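# Open all three clamps on the fixture

## Task

Release every one of the fixture's three clamps to its fully open position without moving the parts on it; a clamp that stays open only because the robot is holding it when the scene ends does not count.

## Robot and tools

Robot: one Kinova Gen3 arm with seven revolute joints (waist, shoulder, upper arm roll, elbow, forearm roll, wrist pitch, wrist roll) carrying a Robotiq 2F-85 two-finger parallel gripper. There is only this one arm, so every motion argument describes a single gripper. Cameras: cam_head_left, cam_head_right and cam_wrist, each 672x504 pixels, returned in that order after each motion call.

Frames. The result's state line reports end_effector_position in metres and end_effector_quat_wxyz in the scene frame. Its origin sits on the table surface under the arm base, +z is up, and +y lies to the left when facing along +x. The base may be slightly tilted, and the reported position can be a little off, more so far from the base. end_effector_position is the point midway between the pads when closed. Gripper axes: +z runs out along the fingers, and the pads close along y. Closed fingertips reach about 19 mm past that point, open ones about 6 mm. Closing also moves the tips about 13 mm outward, so keep clearance from surfaces below.

The row. Each row is 9 numbers, all in [-1, 1]: dx, dy, dz, rx, ry, rz, position, force_limit, speed. The first six are an offset, not a pose. They are expressed in the gripper's own axes and measured from the gripper pose at the start of the action; for a call's first action, that is the pose last reported in a result. Every row in an action uses that same start, so rows are not cumulative. Scale: 1.0 equals 0.6 m of translation or 180 degrees of rotation. rx, ry, rz form one rotation vector. position: +1 is fully open (85 mm); the pads touch near -0.8; -1 keeps closing until blocked. force_limit sets pad force (roughly 20 N at -1, 128 N at 0, 235 N at +1 on a 40 mm object). speed sets finger speed (about 20, 85 and 150 mm/s at -1, 0, +1); faster closing adds some grip force.

execute_actions(actions): a list of actions; each action is a table of up to 15 rows, one row per 1/30 s step, the last row repeated if fewer than 15. Each action lasts 0.5 s. An empty list just returns state and images. Per step the commanded pose is clipped to within 70 mm and 16 degrees of the measured pose, so long offsets need several actions; afterwards the arm settles no further than the last clipped pose. Position is favoured over orientation when both cannot be met.

move(target, speed, blocking): target is one 9-number row, an offset in gripper axes from the pose in the latest result that showed one. The gripper follows a straight path lasting 0.5 to 10 s (cut off at 10 s); speed is the top linear speed in m/s, 0.002 to 0.5 (default 0.25), with turning capped at twice that in rad/s. Finger values are applied at the start. The path ignores obstacles, and the real gripper can lag, stray or overshoot speed, especially near full reach. Faster moves and targets set deeper past a contact press harder. With blocking=false you get a result after 0.5 s; until a result shows the move ended, further rows and moves are refused, so call wait or stop. The move: line reports the ending (done, off_target, moving, held, fault), any limits (paced = pose clipped; held = some steps blocked, after which the arm may speed up), and the distance to target.

wait(seconds): 0 to 10; lets the scene run with the last command held, returning early if a running move ends. stop(): brakes a running move; needs braking room, and the fingers continue. zoom_image(camera, region): region is [x0, y0, x1, y1] in pixels of that camera's latest image, top-left origin, at most 504x504. read_manual(section): only returns licence texts. finished_scene(scene): ends the current scene, given its number; irreversible, and the result says whether the goal was met.

Result lines. object_status: 0 fingers moving, 1 blocked while opening, 2 blocked while closing (a grip), 3 reached the target or the pads met. Any new position value resets it to 0 until the fingers settle. Stopped fingers ignore new force_limit or speed until position changes by at least 0.01. position_measured is in counts: 3 fully open, ~78 is 60 mm, 130 is 40 mm, 180 is 20 mm, 230 pads together. Hand target is the pose the controller is currently driving toward. A pose unreachable line means the clearance check (which treats the mount under the base as part of the arm) altered or blocked the command. Step readings list positions at some steps; HELD marks steps partly blocked.

Cautions. Joints have limited speed and acceleration and stop together when motion reverses; after large moves the arm may still be short of target. If a joint's contact torque reaches its load limit (47.5 N m for the first four joints, 29.9 N m for the wrist three, held weight included) the arm halts for 10 s and the rest of the call is skipped. Holding loads heats motors; MOTOR HOT appears from 60 °C and at 75 °C an OVER-TEMPERATURE FAULT lets the arm sag. Held parts may be tugged briefly. The simulation keeps running while you compose replies. Never knock anything off the table, and avoid drops, slips, slams and heavy pushes; approach the clamps gently, open them so they stay open by themselves, then release and back away before finishing.

Each tool is called after "Request:" by a JSON object that holds its "name" and its "arguments", one argument or row to a line.

## Session

Request:
{"name": "execute_actions", "arguments": {
  "actions": []
}}

Scene clock: 0.00 s.
end_effector_position=(+0.5577, +0.1822, +0.1789) position_measured=3 object_status=3 end_effector_quat_wxyz=(+0.469, +0.725, +0.101, +0.494)
Joint positions: [-0.85   0.692  0.021  2.143  1.678  1.345  2.17 ]
Joint velocities: [-0.     0.001  0.    -0.     0.    -0.    -0.001]
Motor temperatures (°C, as the motors report them): [30 23 25 25 32 37 42]
Hand target: +0.558, +0.182, +0.179; +0.469, +0.725, +0.101, +0.494

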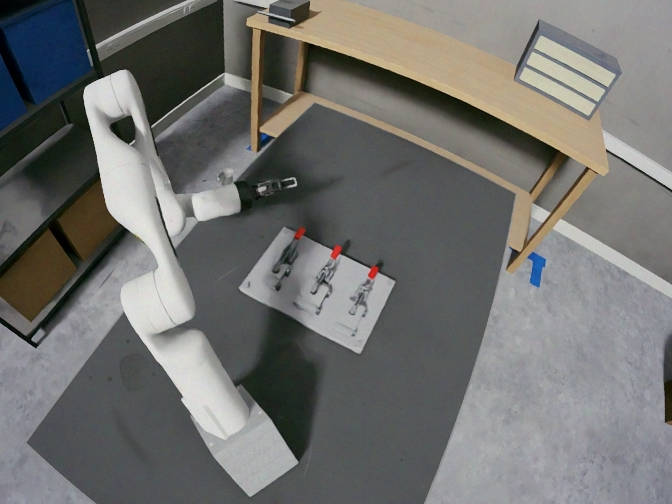

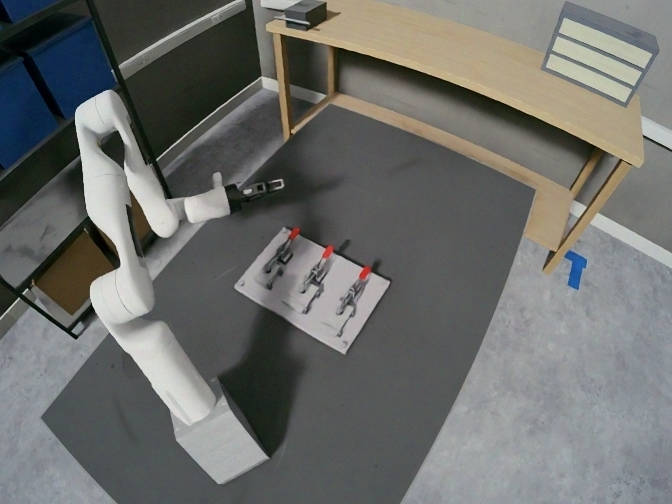

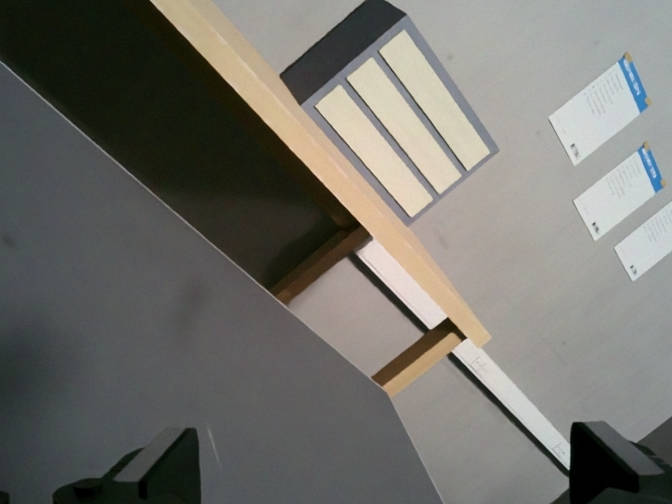

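Request:
{"name": "zoom_image", "arguments": {
  "camera": "cam_head_left",
  "region": [220, 210, 420, 360]
}}

Request:
{"name": "zoom_image", "arguments": {
  "camera": "cam_head_right",
  "region": [220, 210, 420, 360]
}}

Region (220, 210, 420, 360) of cam_head_left's 672x504 image, scaled by 2.520, with more detail than that image has; it fills the top 378 rows of this view, and the rest is white.

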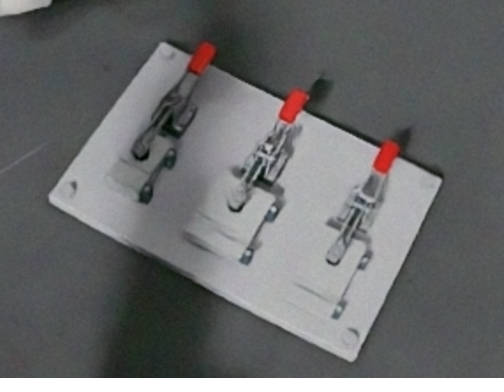

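Region (220, 210, 420, 360) of cam_head_right's 672x504 image, scaled by 2.520, with more detail than that image has; it fills the top 378 rows of this view, and the rest is white.

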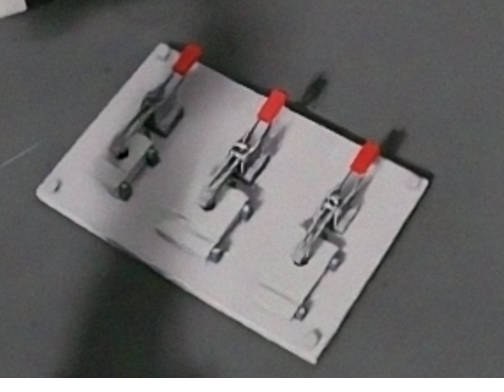

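Request:
{"name": "move", "arguments": {
  "target": [-0.097,0.442,0.0095,0.329,-0.346,0.071,1,0,0]
}}

Scene clock: 3.97 s.
end_effector_position=(+0.4501, +0.0027, +0.3491) position_measured=3 object_status=3 end_effector_quat_wxyz=(+0.001, +1.000, -0.000, +0.002)
Joint positions: [ 0.324  0.409  0.568  1.699  2.371 -1.451  2.673]
Joint velocities: [ 0.003  0.005  0.002 -0.001 -0.001 -0.001  0.001]
Motor temperatures (°C, as the motors report them): [30 23 25 25 32 37 42]
Hand target: +0.450, +0.003, +0.349; +0.001, +1.000, -0.001, +0.002
Off the commanded pose: 0.002 m, 0 deg.
move: done

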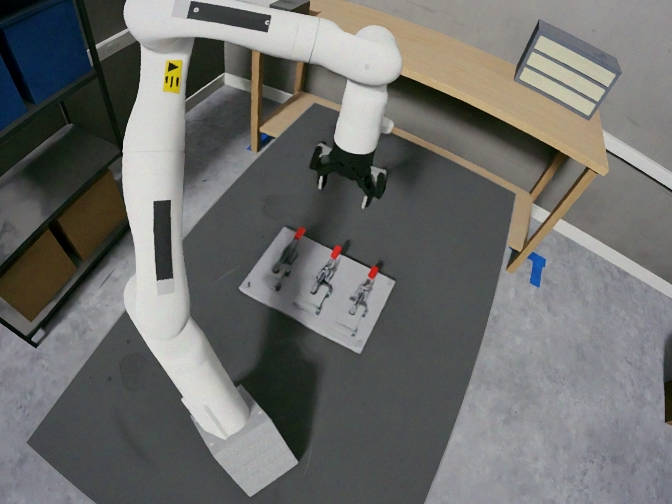

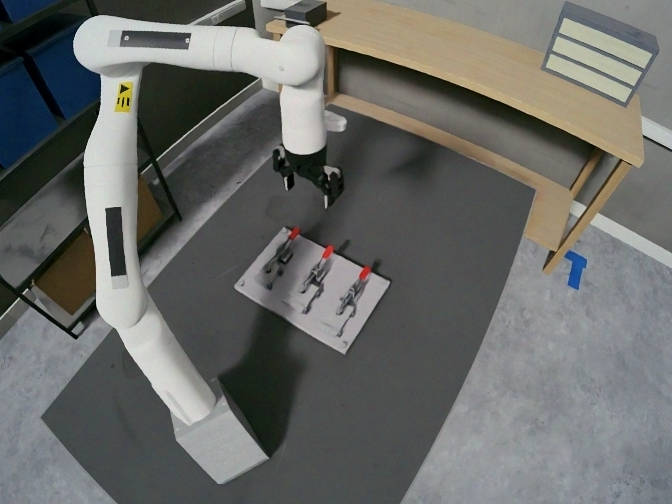

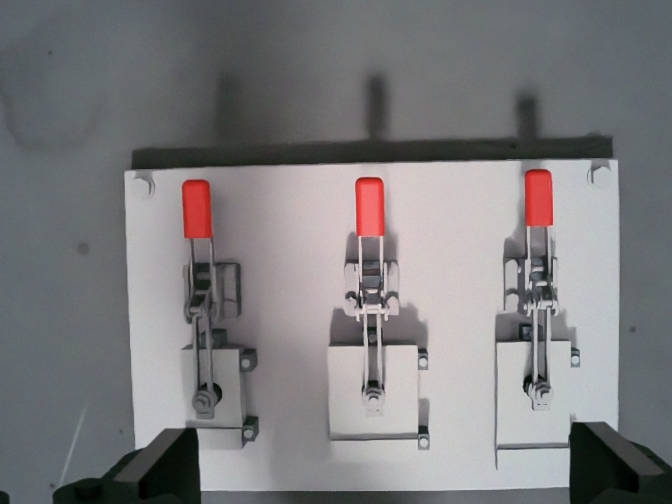

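Request:
{"name": "move", "arguments": {
  "target": [0.05,0,0.25,0,0,0,1,0,0]
}}

Scene clock: 5.17 s.
end_effector_position=(+0.4806, +0.0022, +0.1997) position_measured=3 object_status=3 end_effector_quat_wxyz=(+0.001, +1.000, -0.001, +0.002)
Joint positions: [ 0.187  0.588  0.454  1.844  2.158 -1.125  2.752]
Joint velocities: [-0.001  0.004 -0.002  0.     0.001  0.001  0.   ]
Motor temperatures (°C, as the motors report them): [30 23 25 25 32 37 42]
Hand target: +0.480, +0.002, +0.199; +0.001, +1.000, -0.001, +0.002
Off the commanded pose: 0.001 m, 0 deg.
move: done

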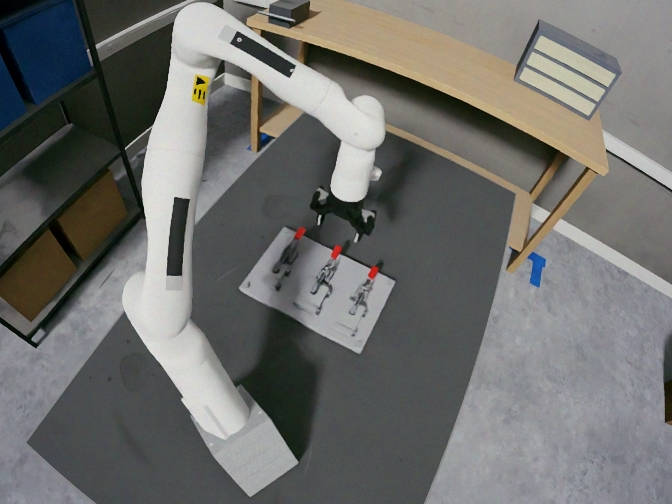

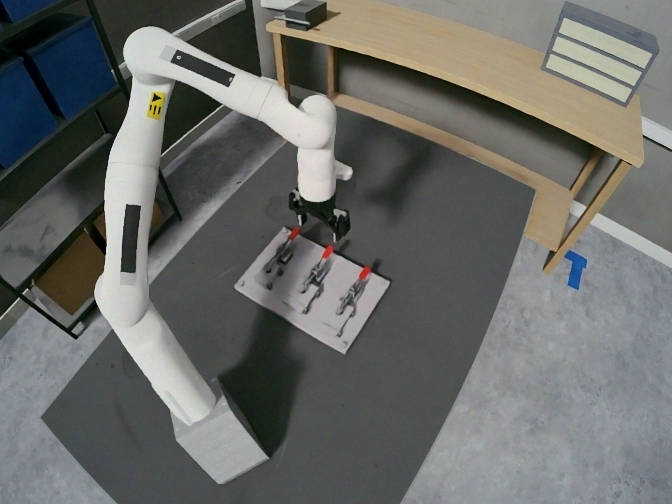

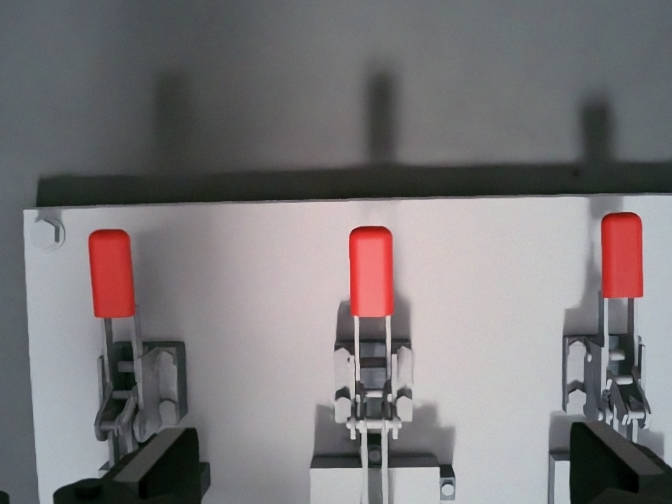

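Request:
{"name": "move", "arguments": {
  "target": [0.06,-0.006,0.2,0,0,0,0.2,0,0]
}}

Request:
{"name": "zoom_image", "arguments": {
  "camera": "cam_head_right",
  "region": [240, 190, 400, 310]
}}

Scene clock: 6.67 s.
end_effector_position=(+0.5171, +0.0054, +0.0802) position_measured=104 object_status=3 end_effector_quat_wxyz=(+0.001, +1.000, -0.001, +0.002)
Joint positions: [ 0.091  0.793  0.344  1.792  1.961 -0.944  2.789]
Joint velocities: [-0.     0.005 -0.001 -0.     0.001  0.001 -0.001]
Motor temperatures (°C, as the motors report them): [30 23 25 25 32 37 42]
Hand target: +0.517, +0.005, +0.080; +0.001, +1.000, -0.001, +0.002
Off the commanded pose: 0.000 m, 0 deg.
move: done

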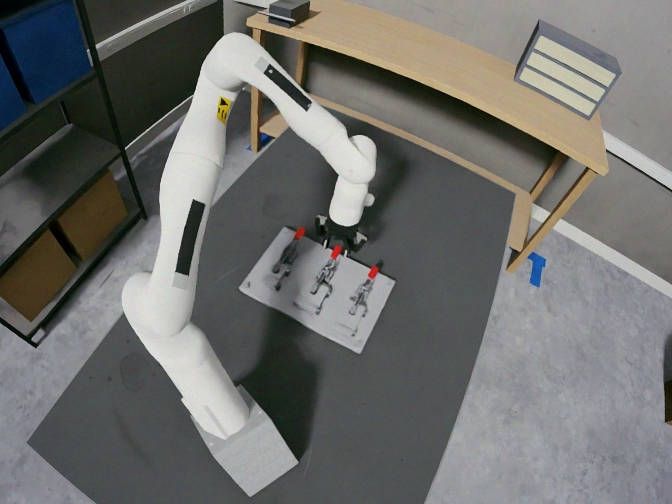

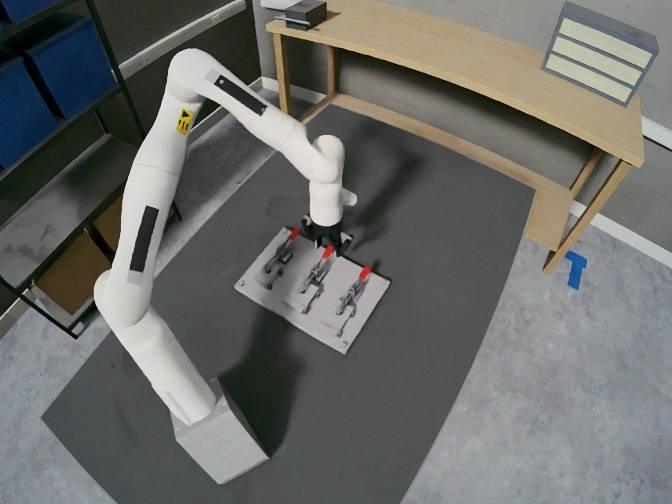

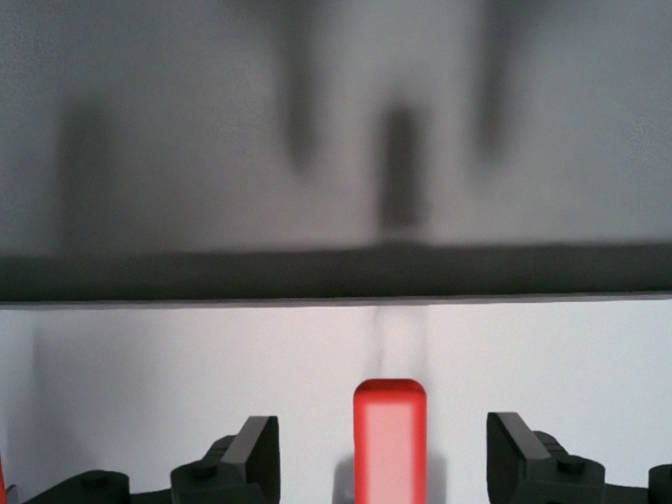

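Region (240, 190, 400, 310) of cam_head_right's 672x504 image, scaled by 3.150, with more detail than that image has; it fills the top 378 rows of this view, and the rest is white.

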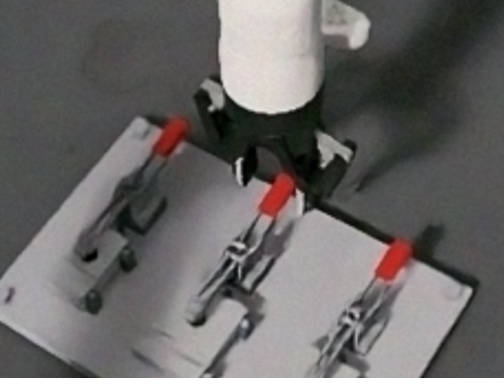

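Request:
{"name": "move", "arguments": {
  "target": [0,0.004,0.05,0,0,0,0.2,0,0],
  "speed": 0.08
}}

Request:
{"name": "move", "arguments": {
  "target": [0,0,0,0,0,0,-1,-0.5,0]
}}

Request:
{"name": "zoom_image", "arguments": {
  "camera": "cam_head_right",
  "region": [240, 190, 400, 310]
}}

Scene clock: 7.57 s.
end_effector_position=(+0.5174, +0.0030, +0.0504) position_measured=104 object_status=3 end_effector_quat_wxyz=(+0.001, +1.000, -0.001, +0.002)
Joint positions: [ 0.08   0.846  0.313  1.788  1.907 -0.899  2.825]
Joint velocities: [ 0.001  0.003 -0.    -0.     0.001  0.    -0.   ]
Motor temperatures (°C, as the motors report them): [30 23 25 25 32 37 42]
Hand target: +0.517, +0.003, +0.050; +0.001, +1.000, -0.001, +0.002
Off the commanded pose: 0.000 m, 0 deg.
move: done

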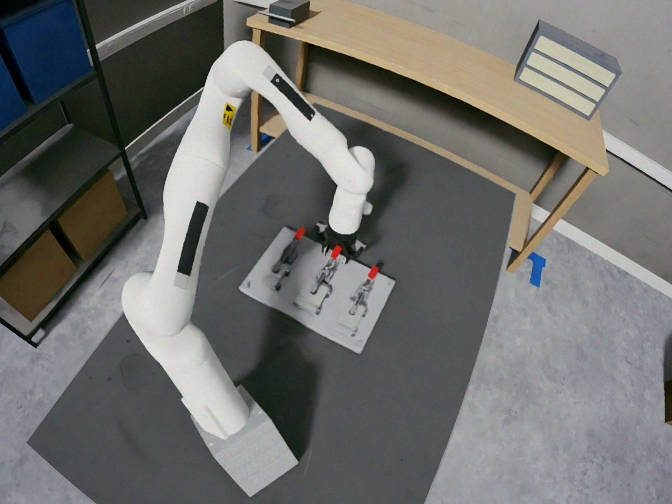

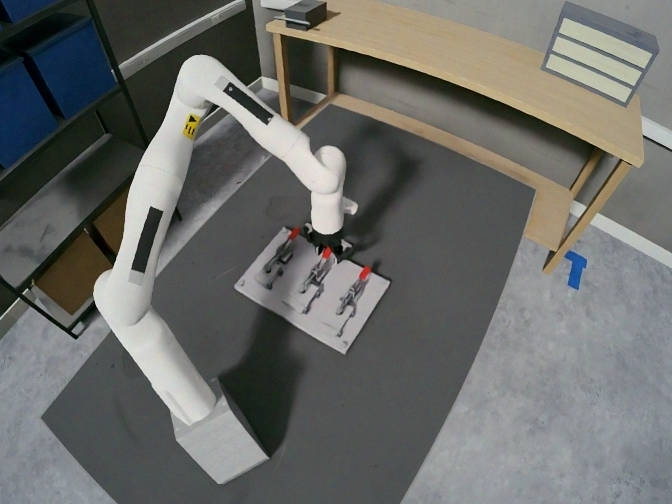

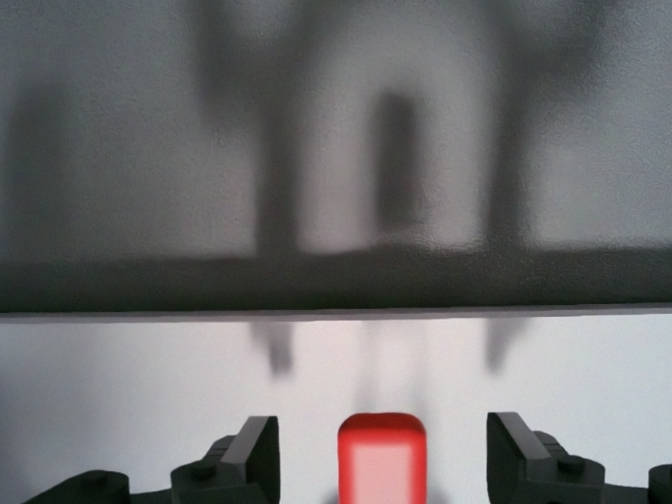

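Scene clock: 8.20 s.
end_effector_position=(+0.5174, +0.0035, +0.0503) position_measured=188 object_status=2 end_effector_quat_wxyz=(+0.001, +1.000, -0.001, +0.002)
Joint positions: [ 0.08   0.845  0.313  1.788  1.907 -0.899  2.825]
Joint velocities: [-0.     0.     0.001  0.    -0.001 -0.001 -0.   ]
Motor temperatures (°C, as the motors report them): [30 23 25 25 32 37 42]
Hand target: +0.517, +0.003, +0.050; +0.001, +1.000, -0.001, +0.002
Off the commanded pose: 0.000 m, 0 deg.
move: done

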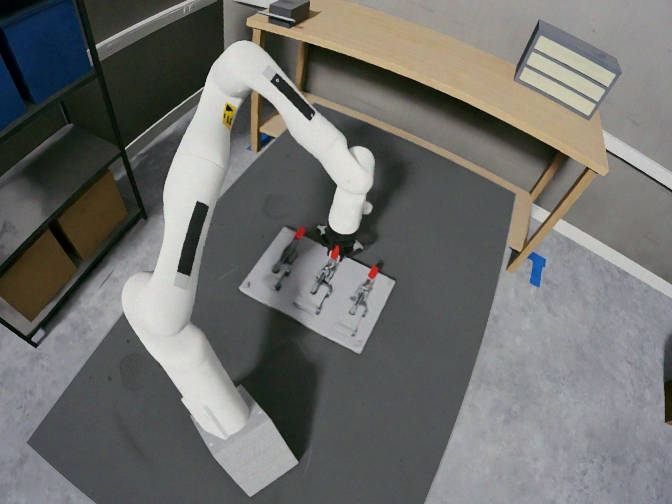

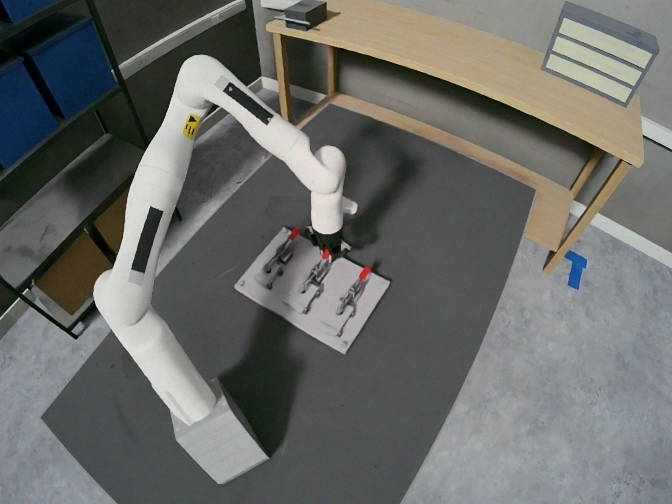

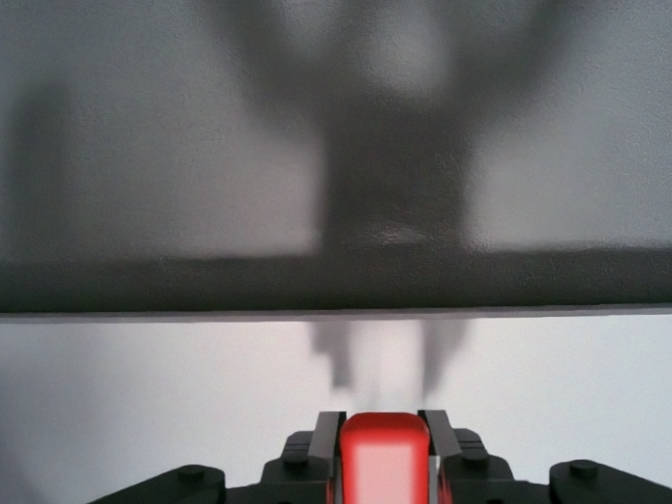

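Region (240, 190, 400, 310) of cam_head_right's 672x504 image, scaled by 3.150, with more detail than that image has; it fills the top 378 rows of this view, and the rest is white.

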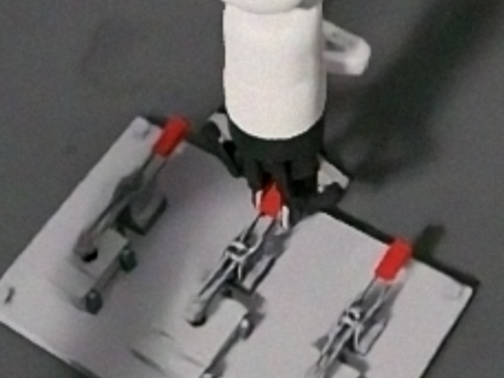

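Request:
{"name": "move", "arguments": {
  "target": [-0.007,0,-0.037,0,0.11,0,-1,-0.5,0],
  "speed": 0.05
}}

Request:
{"name": "zoom_image", "arguments": {
  "camera": "cam_head_right",
  "region": [240, 190, 400, 310]
}}

Scene clock: 12.03 s.
end_effector_position=(+0.5084, +0.0035, +0.0674) position_measured=188 object_status=2 end_effector_quat_wxyz=(+0.000, +0.986, -0.001, +0.168)
Joint positions: [ 0.21   0.794  0.176  2.14   1.247 -0.825  3.558]
Joint velocities: [ 0.004 -0.001 -0.006  0.    -0.001  0.003  0.001]
Motor temperatures (°C, as the motors report them): [30 23 25 25 32 37 42]
Hand target: +0.513, +0.003, +0.073; +0.001, +0.985, -0.000, +0.174
Off the commanded pose: 0.007 m, 1 deg.
move: off_target

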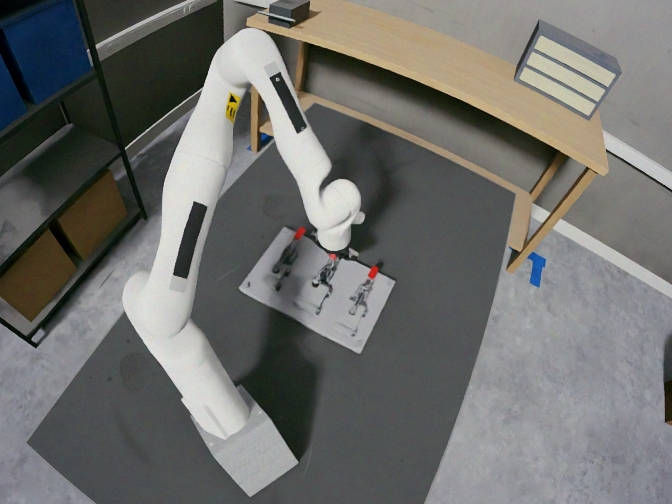

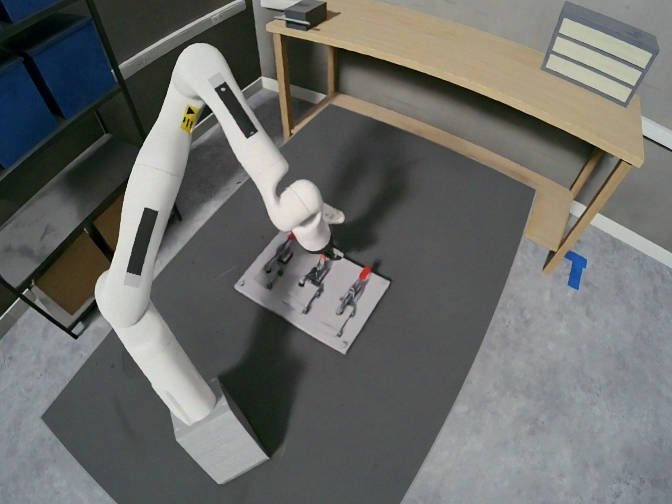

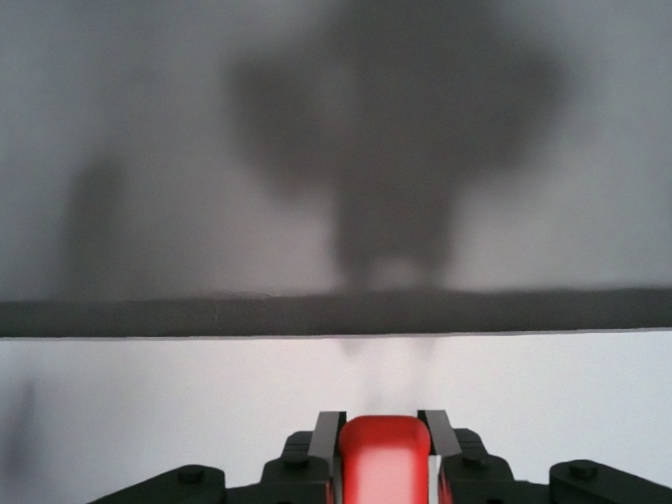

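Region (240, 190, 400, 310) of cam_head_right's 672x504 image, scaled by 3.150, with more detail than that image has; it fills the top 378 rows of this view, and the rest is white.

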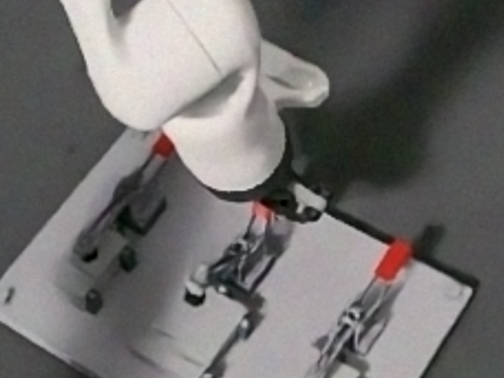

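Request:
{"name": "move", "arguments": {
  "target": [-0.015,0,-0.028,0,0.108,0,-1,-0.5,0],
  "speed": 0.15
}}

Request:
{"name": "move", "arguments": {
  "target": [-0.015,0,-0.028,0,0.108,0,-1,-0.5,0],
  "speed": 0.15
}}

Request:
{"name": "zoom_image", "arguments": {
  "camera": "cam_head_right",
  "region": [240, 190, 400, 310]
}}

Scene clock: 13.73 s.
end_effector_position=(+0.4941, +0.0033, +0.0781) position_measured=188 object_status=2 end_effector_quat_wxyz=(+0.000, +0.944, -0.001, +0.330)
Joint positions: [ 0.235  0.978  0.145  2.424  0.713 -1.325  4.154]
Joint velocities: [ 0.006  0.005 -0.005  0.    -0.    -0.006  0.004]
Motor temperatures (°C, as the motors report them): [30 23 25 25 32 37 42]
Hand target: +0.494, +0.003, +0.080; +0.000, +0.943, -0.001, +0.332
Off the commanded pose: 0.002 m, 0 deg.
move: done

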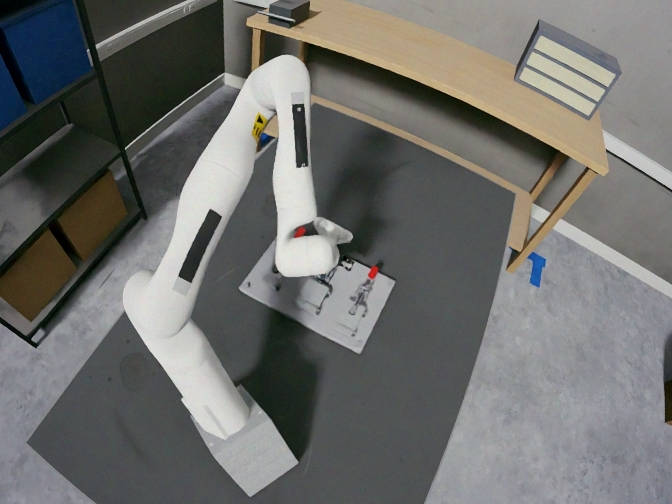

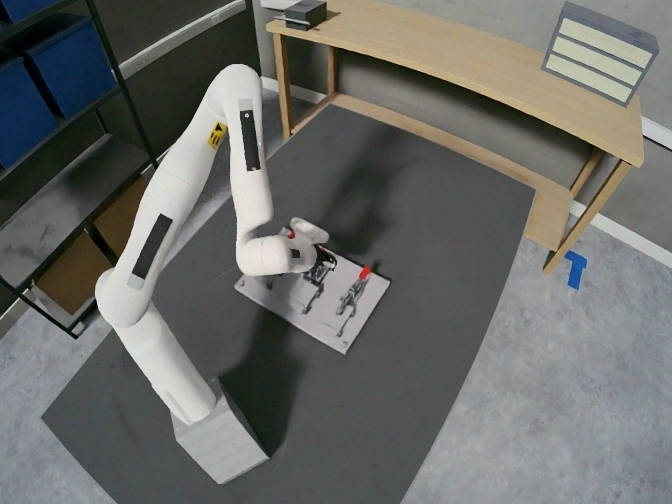

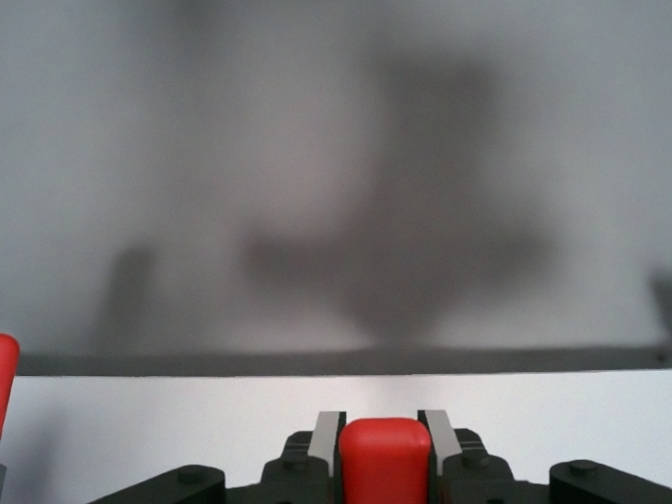

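Scene clock: 15.20 s.
end_effector_position=(+0.4900, +0.0032, +0.0949) position_measured=189 object_status=2 end_effector_quat_wxyz=(+0.000, +0.865, +0.009, +0.502)
Joint positions: [ 0.269  1.365 -0.021  2.521  0.5   -2.033  4.523]
Joint velocities: [-0.008  0.008  0.009  0.    -0.001 -0.015 -0.011]
Motor temperatures (°C, as the motors report them): [30 23 25 25 32 37 42]
Hand target: +0.477, +0.003, +0.086; +0.000, +0.875, -0.000, +0.484
Off the commanded pose: 0.016 m, 3 deg.
move: off_target

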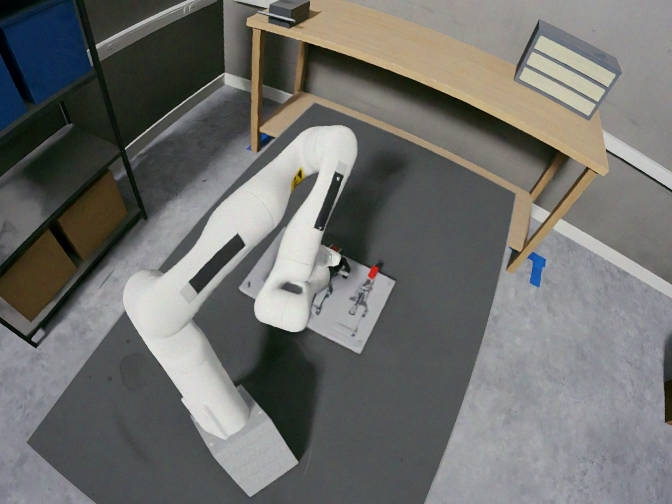

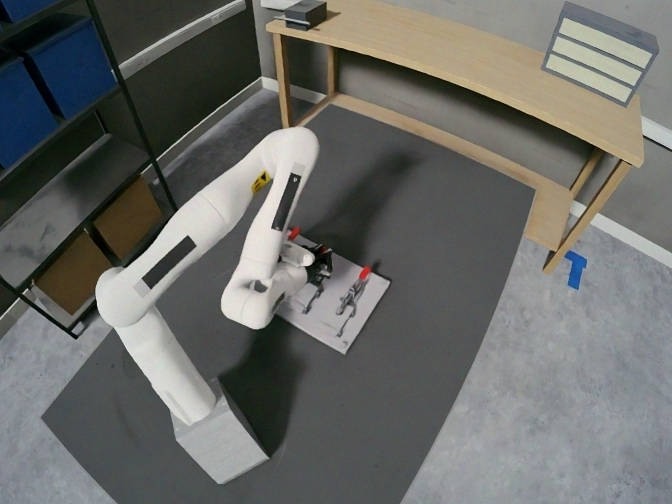

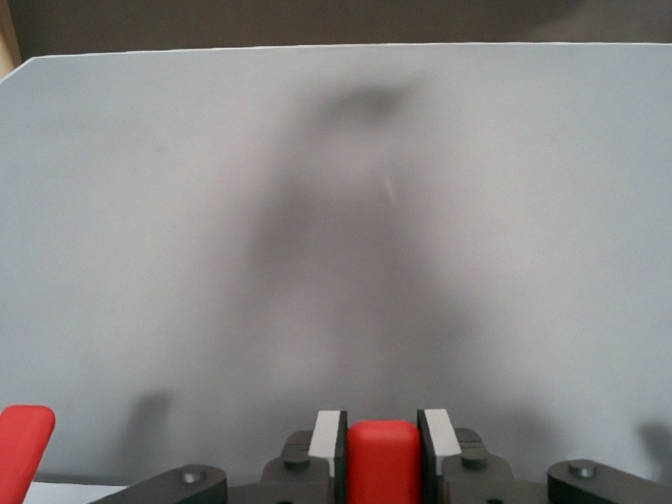

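Region (240, 190, 400, 310) of cam_head_right's 672x504 image, scaled by 3.150, with more detail than that image has; it fills the top 378 rows of this view, and the rest is white.

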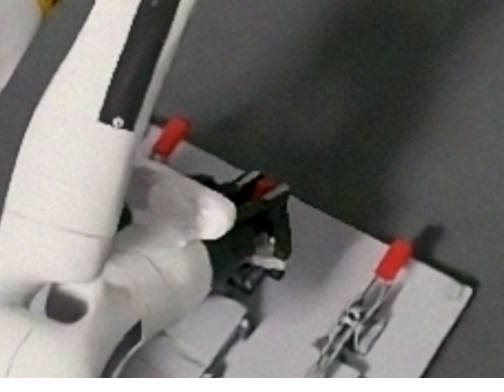

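Request:
{"name": "move", "arguments": {
  "target": [0,0,0,0,0,0,0.2,0,0]
}}

Request:
{"name": "move", "arguments": {
  "target": [0.2,0,-0.1,0,-0.334,0,0.2,0,0]
}}

Request:
{"name": "zoom_image", "arguments": {
  "camera": "cam_head_right",
  "region": [240, 190, 400, 310]
}}

Scene clock: 16.03 s.
end_effector_position=(+0.4902, +0.0032, +0.0952) position_measured=104 object_status=0 end_effector_quat_wxyz=(+0.000, +0.865, +0.009, +0.502)
Joint positions: [ 0.27   1.365 -0.021  2.521  0.501 -2.033  4.524]
Joint velocities: [-0.     0.     0.     0.     0.    -0.    -0.001]
Motor temperatures (°C, as the motors report them): [30 23 25 25 32 37 42]
Hand target: +0.490, +0.003, +0.095; +0.000, +0.865, +0.009, +0.502
Off the commanded pose: 0.000 m, 0 deg.
move: done

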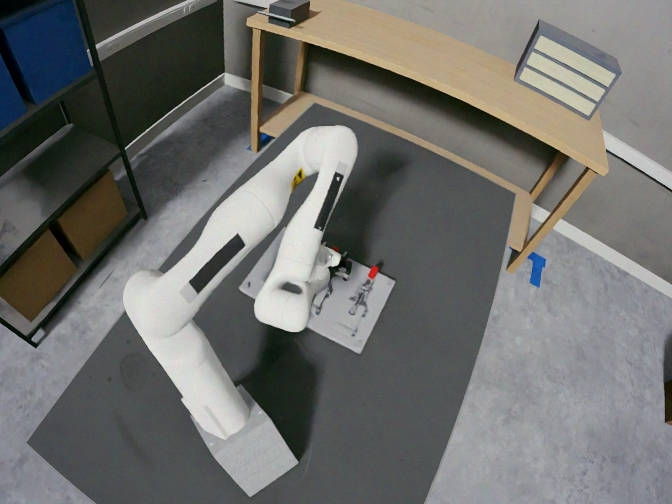

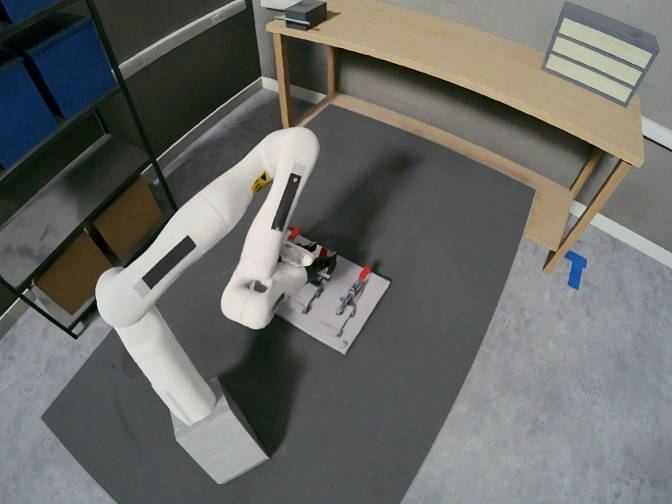

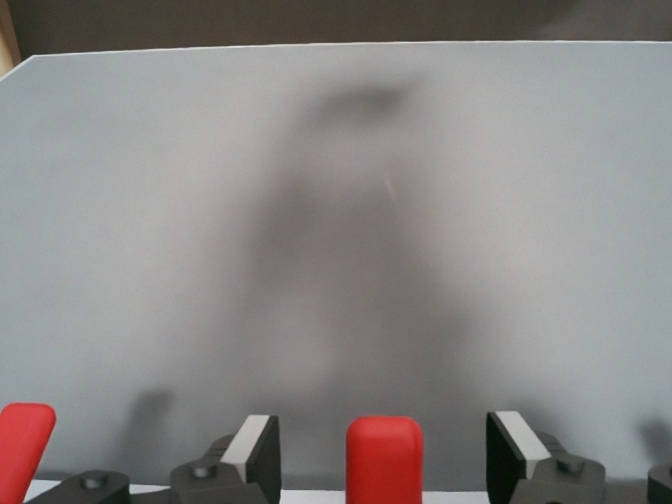

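Scene clock: 18.53 s.
end_effector_position=(+0.4970, +0.0056, +0.2287) position_measured=104 object_status=3 end_effector_quat_wxyz=(+0.005, +1.000, +0.007, +0.002)
Joint positions: [ 0.206  0.556  0.451  1.764  2.222 -1.185  2.678]
Joint velocities: [-0.001  0.006 -0.003 -0.003  0.002  0.001 -0.001]
Motor temperatures (°C, as the motors report them): [30 23 25 25 32 37 42]
Hand target: +0.497, +0.006, +0.228; +0.005, +1.000, +0.007, +0.002
Off the commanded pose: 0.001 m, 0 deg.
move: done

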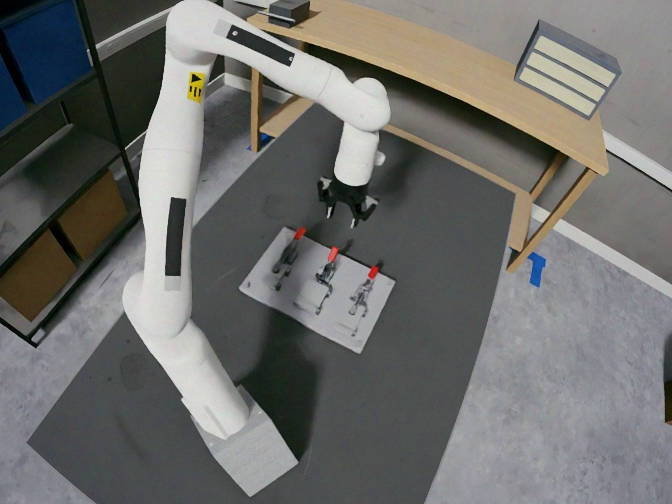

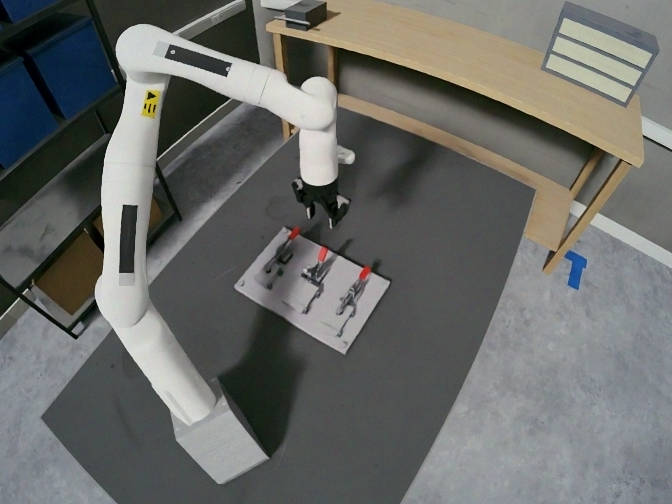

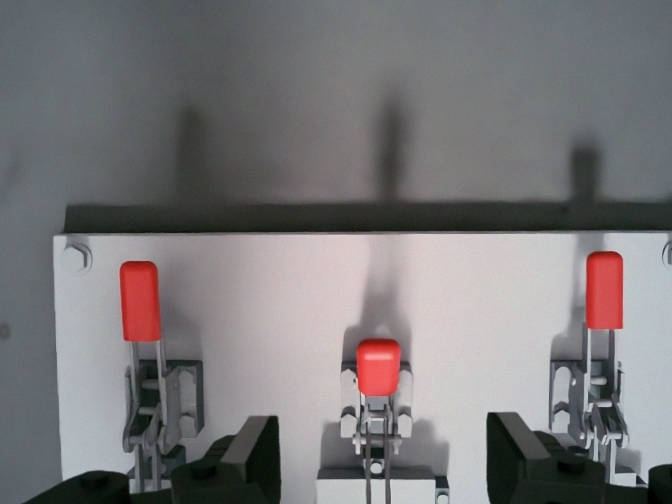

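Region (240, 190, 400, 310) of cam_head_right's 672x504 image, scaled by 3.150, with more detail than that image has; it fills the top 378 rows of this view, and the rest is white.

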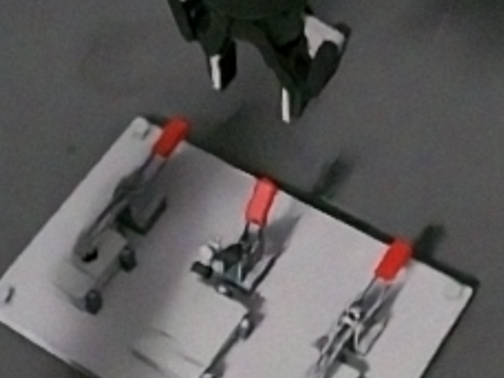

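Request:
{"name": "move", "arguments": {
  "target": [0.055,0.004,0.225,0,0,0,-1,0,0]
}}

Request:
{"name": "move", "arguments": {
  "target": [-0.075,0,0,0,0,0,-1,0,0],
  "speed": 0.04
}}

Request:
{"name": "zoom_image", "arguments": {
  "camera": "cam_head_right",
  "region": [240, 190, 400, 310]
}}

Scene clock: 19.73 s.
end_effector_position=(+0.5307, +0.0022, +0.0943) position_measured=232 object_status=3 end_effector_quat_wxyz=(+0.005, +1.000, +0.007, +0.002)
Joint positions: [ 0.111  0.78   0.337  1.741  2.019 -0.964  2.74 ]
Joint velocities: [-0.     0.004 -0.001 -0.     0.     0.    -0.   ]
Motor temperatures (°C, as the motors report them): [30 23 25 25 32 37 42]
Hand target: +0.531, +0.002, +0.094; +0.005, +1.000, +0.007, +0.002
Off the commanded pose: 0.000 m, 0 deg.
move: done

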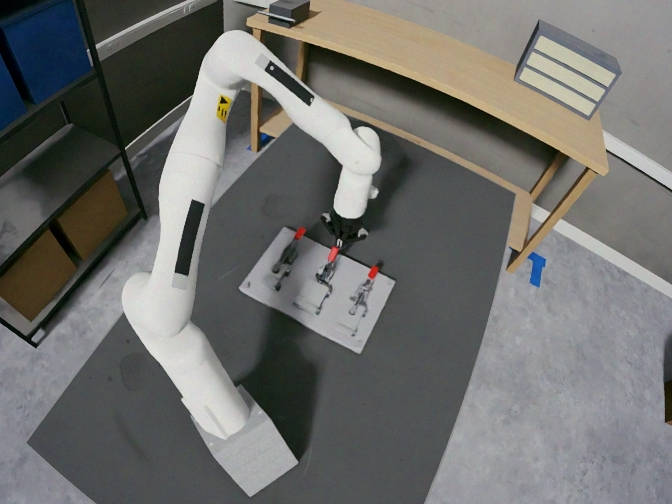

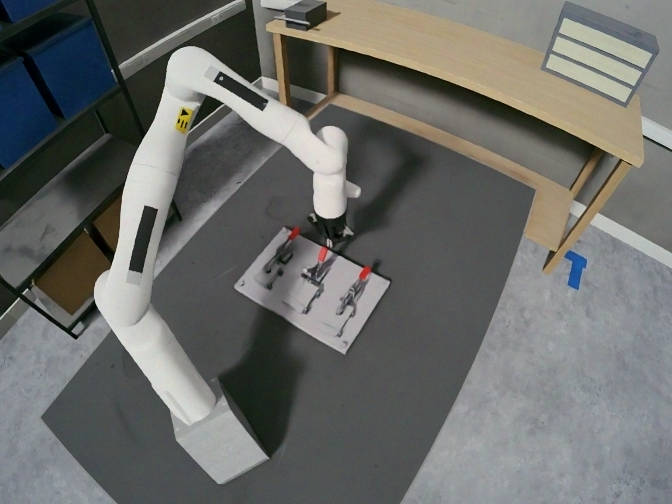

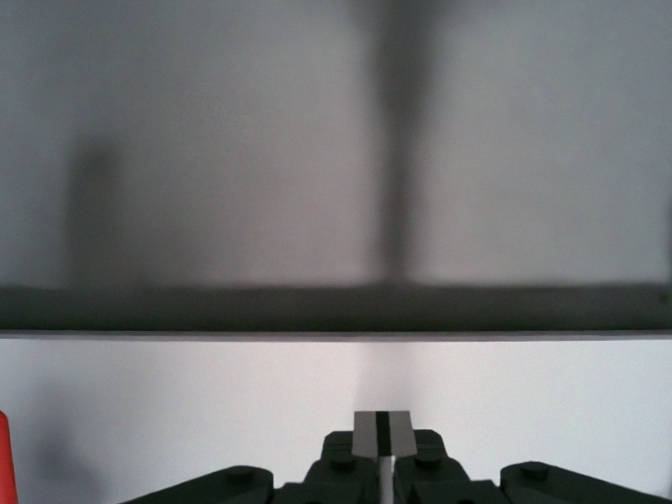

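Scene clock: 21.10 s.
end_effector_position=(+0.4876, +0.0015, +0.0945) position_measured=232 object_status=3 end_effector_quat_wxyz=(+0.005, +1.000, +0.008, +0.004)
Joint positions: [ 0.138  0.742  0.315  1.891  1.966 -0.904  2.875]
Joint velocities: [-0.    -0.003  0.002  0.001 -0.001 -0.001  0.003]
Motor temperatures (°C, as the motors report them): [30 23 25 25 32 37 42]
Hand target: +0.486, +0.001, +0.094; +0.005, +1.000, +0.007, +0.002
Off the commanded pose: 0.002 m, 0 deg.
move: done

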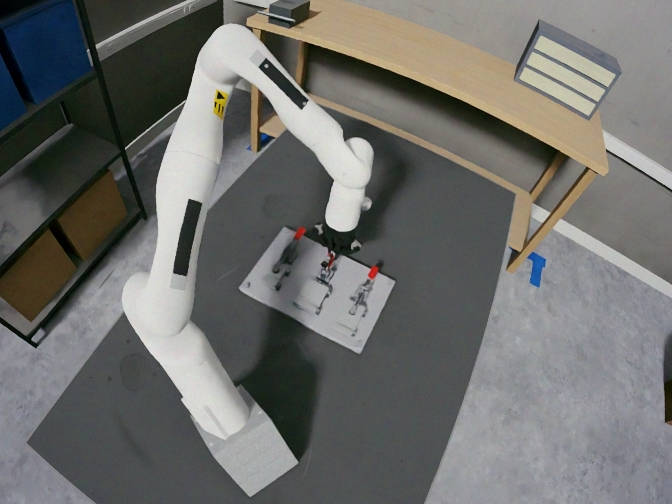

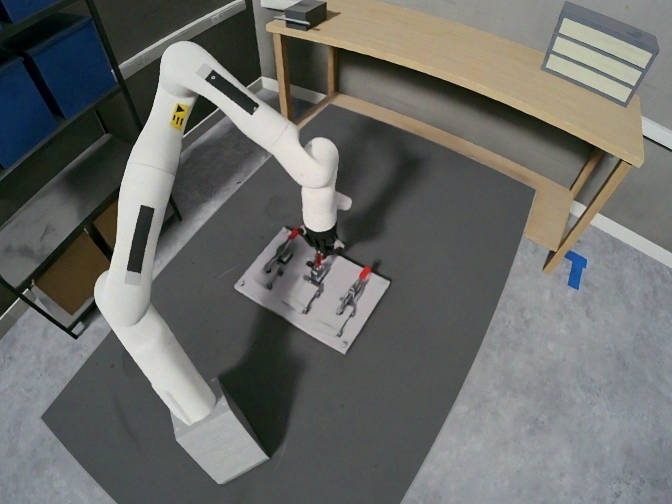

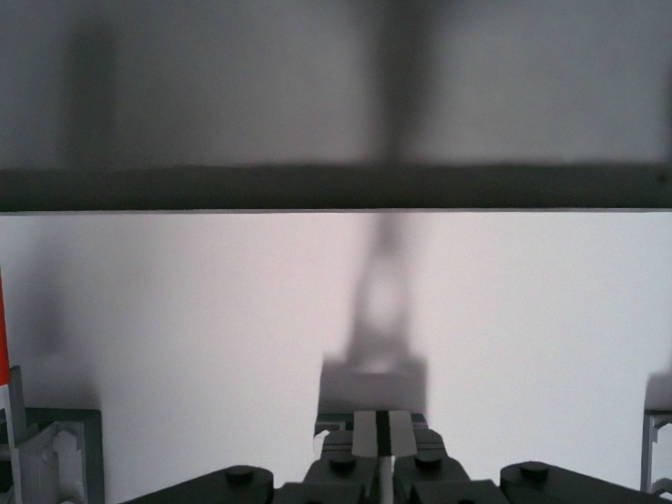

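Region (240, 190, 400, 310) of cam_head_right's 672x504 image, scaled by 3.150, with more detail than that image has; it fills the top 378 rows of this view, and the rest is white.

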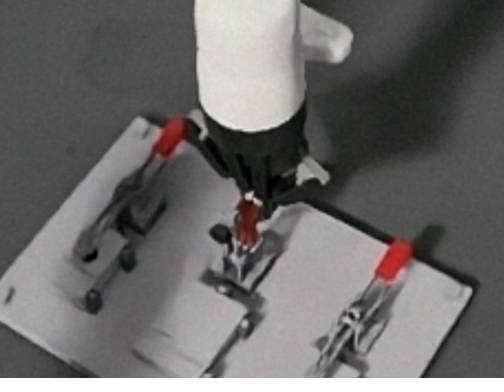

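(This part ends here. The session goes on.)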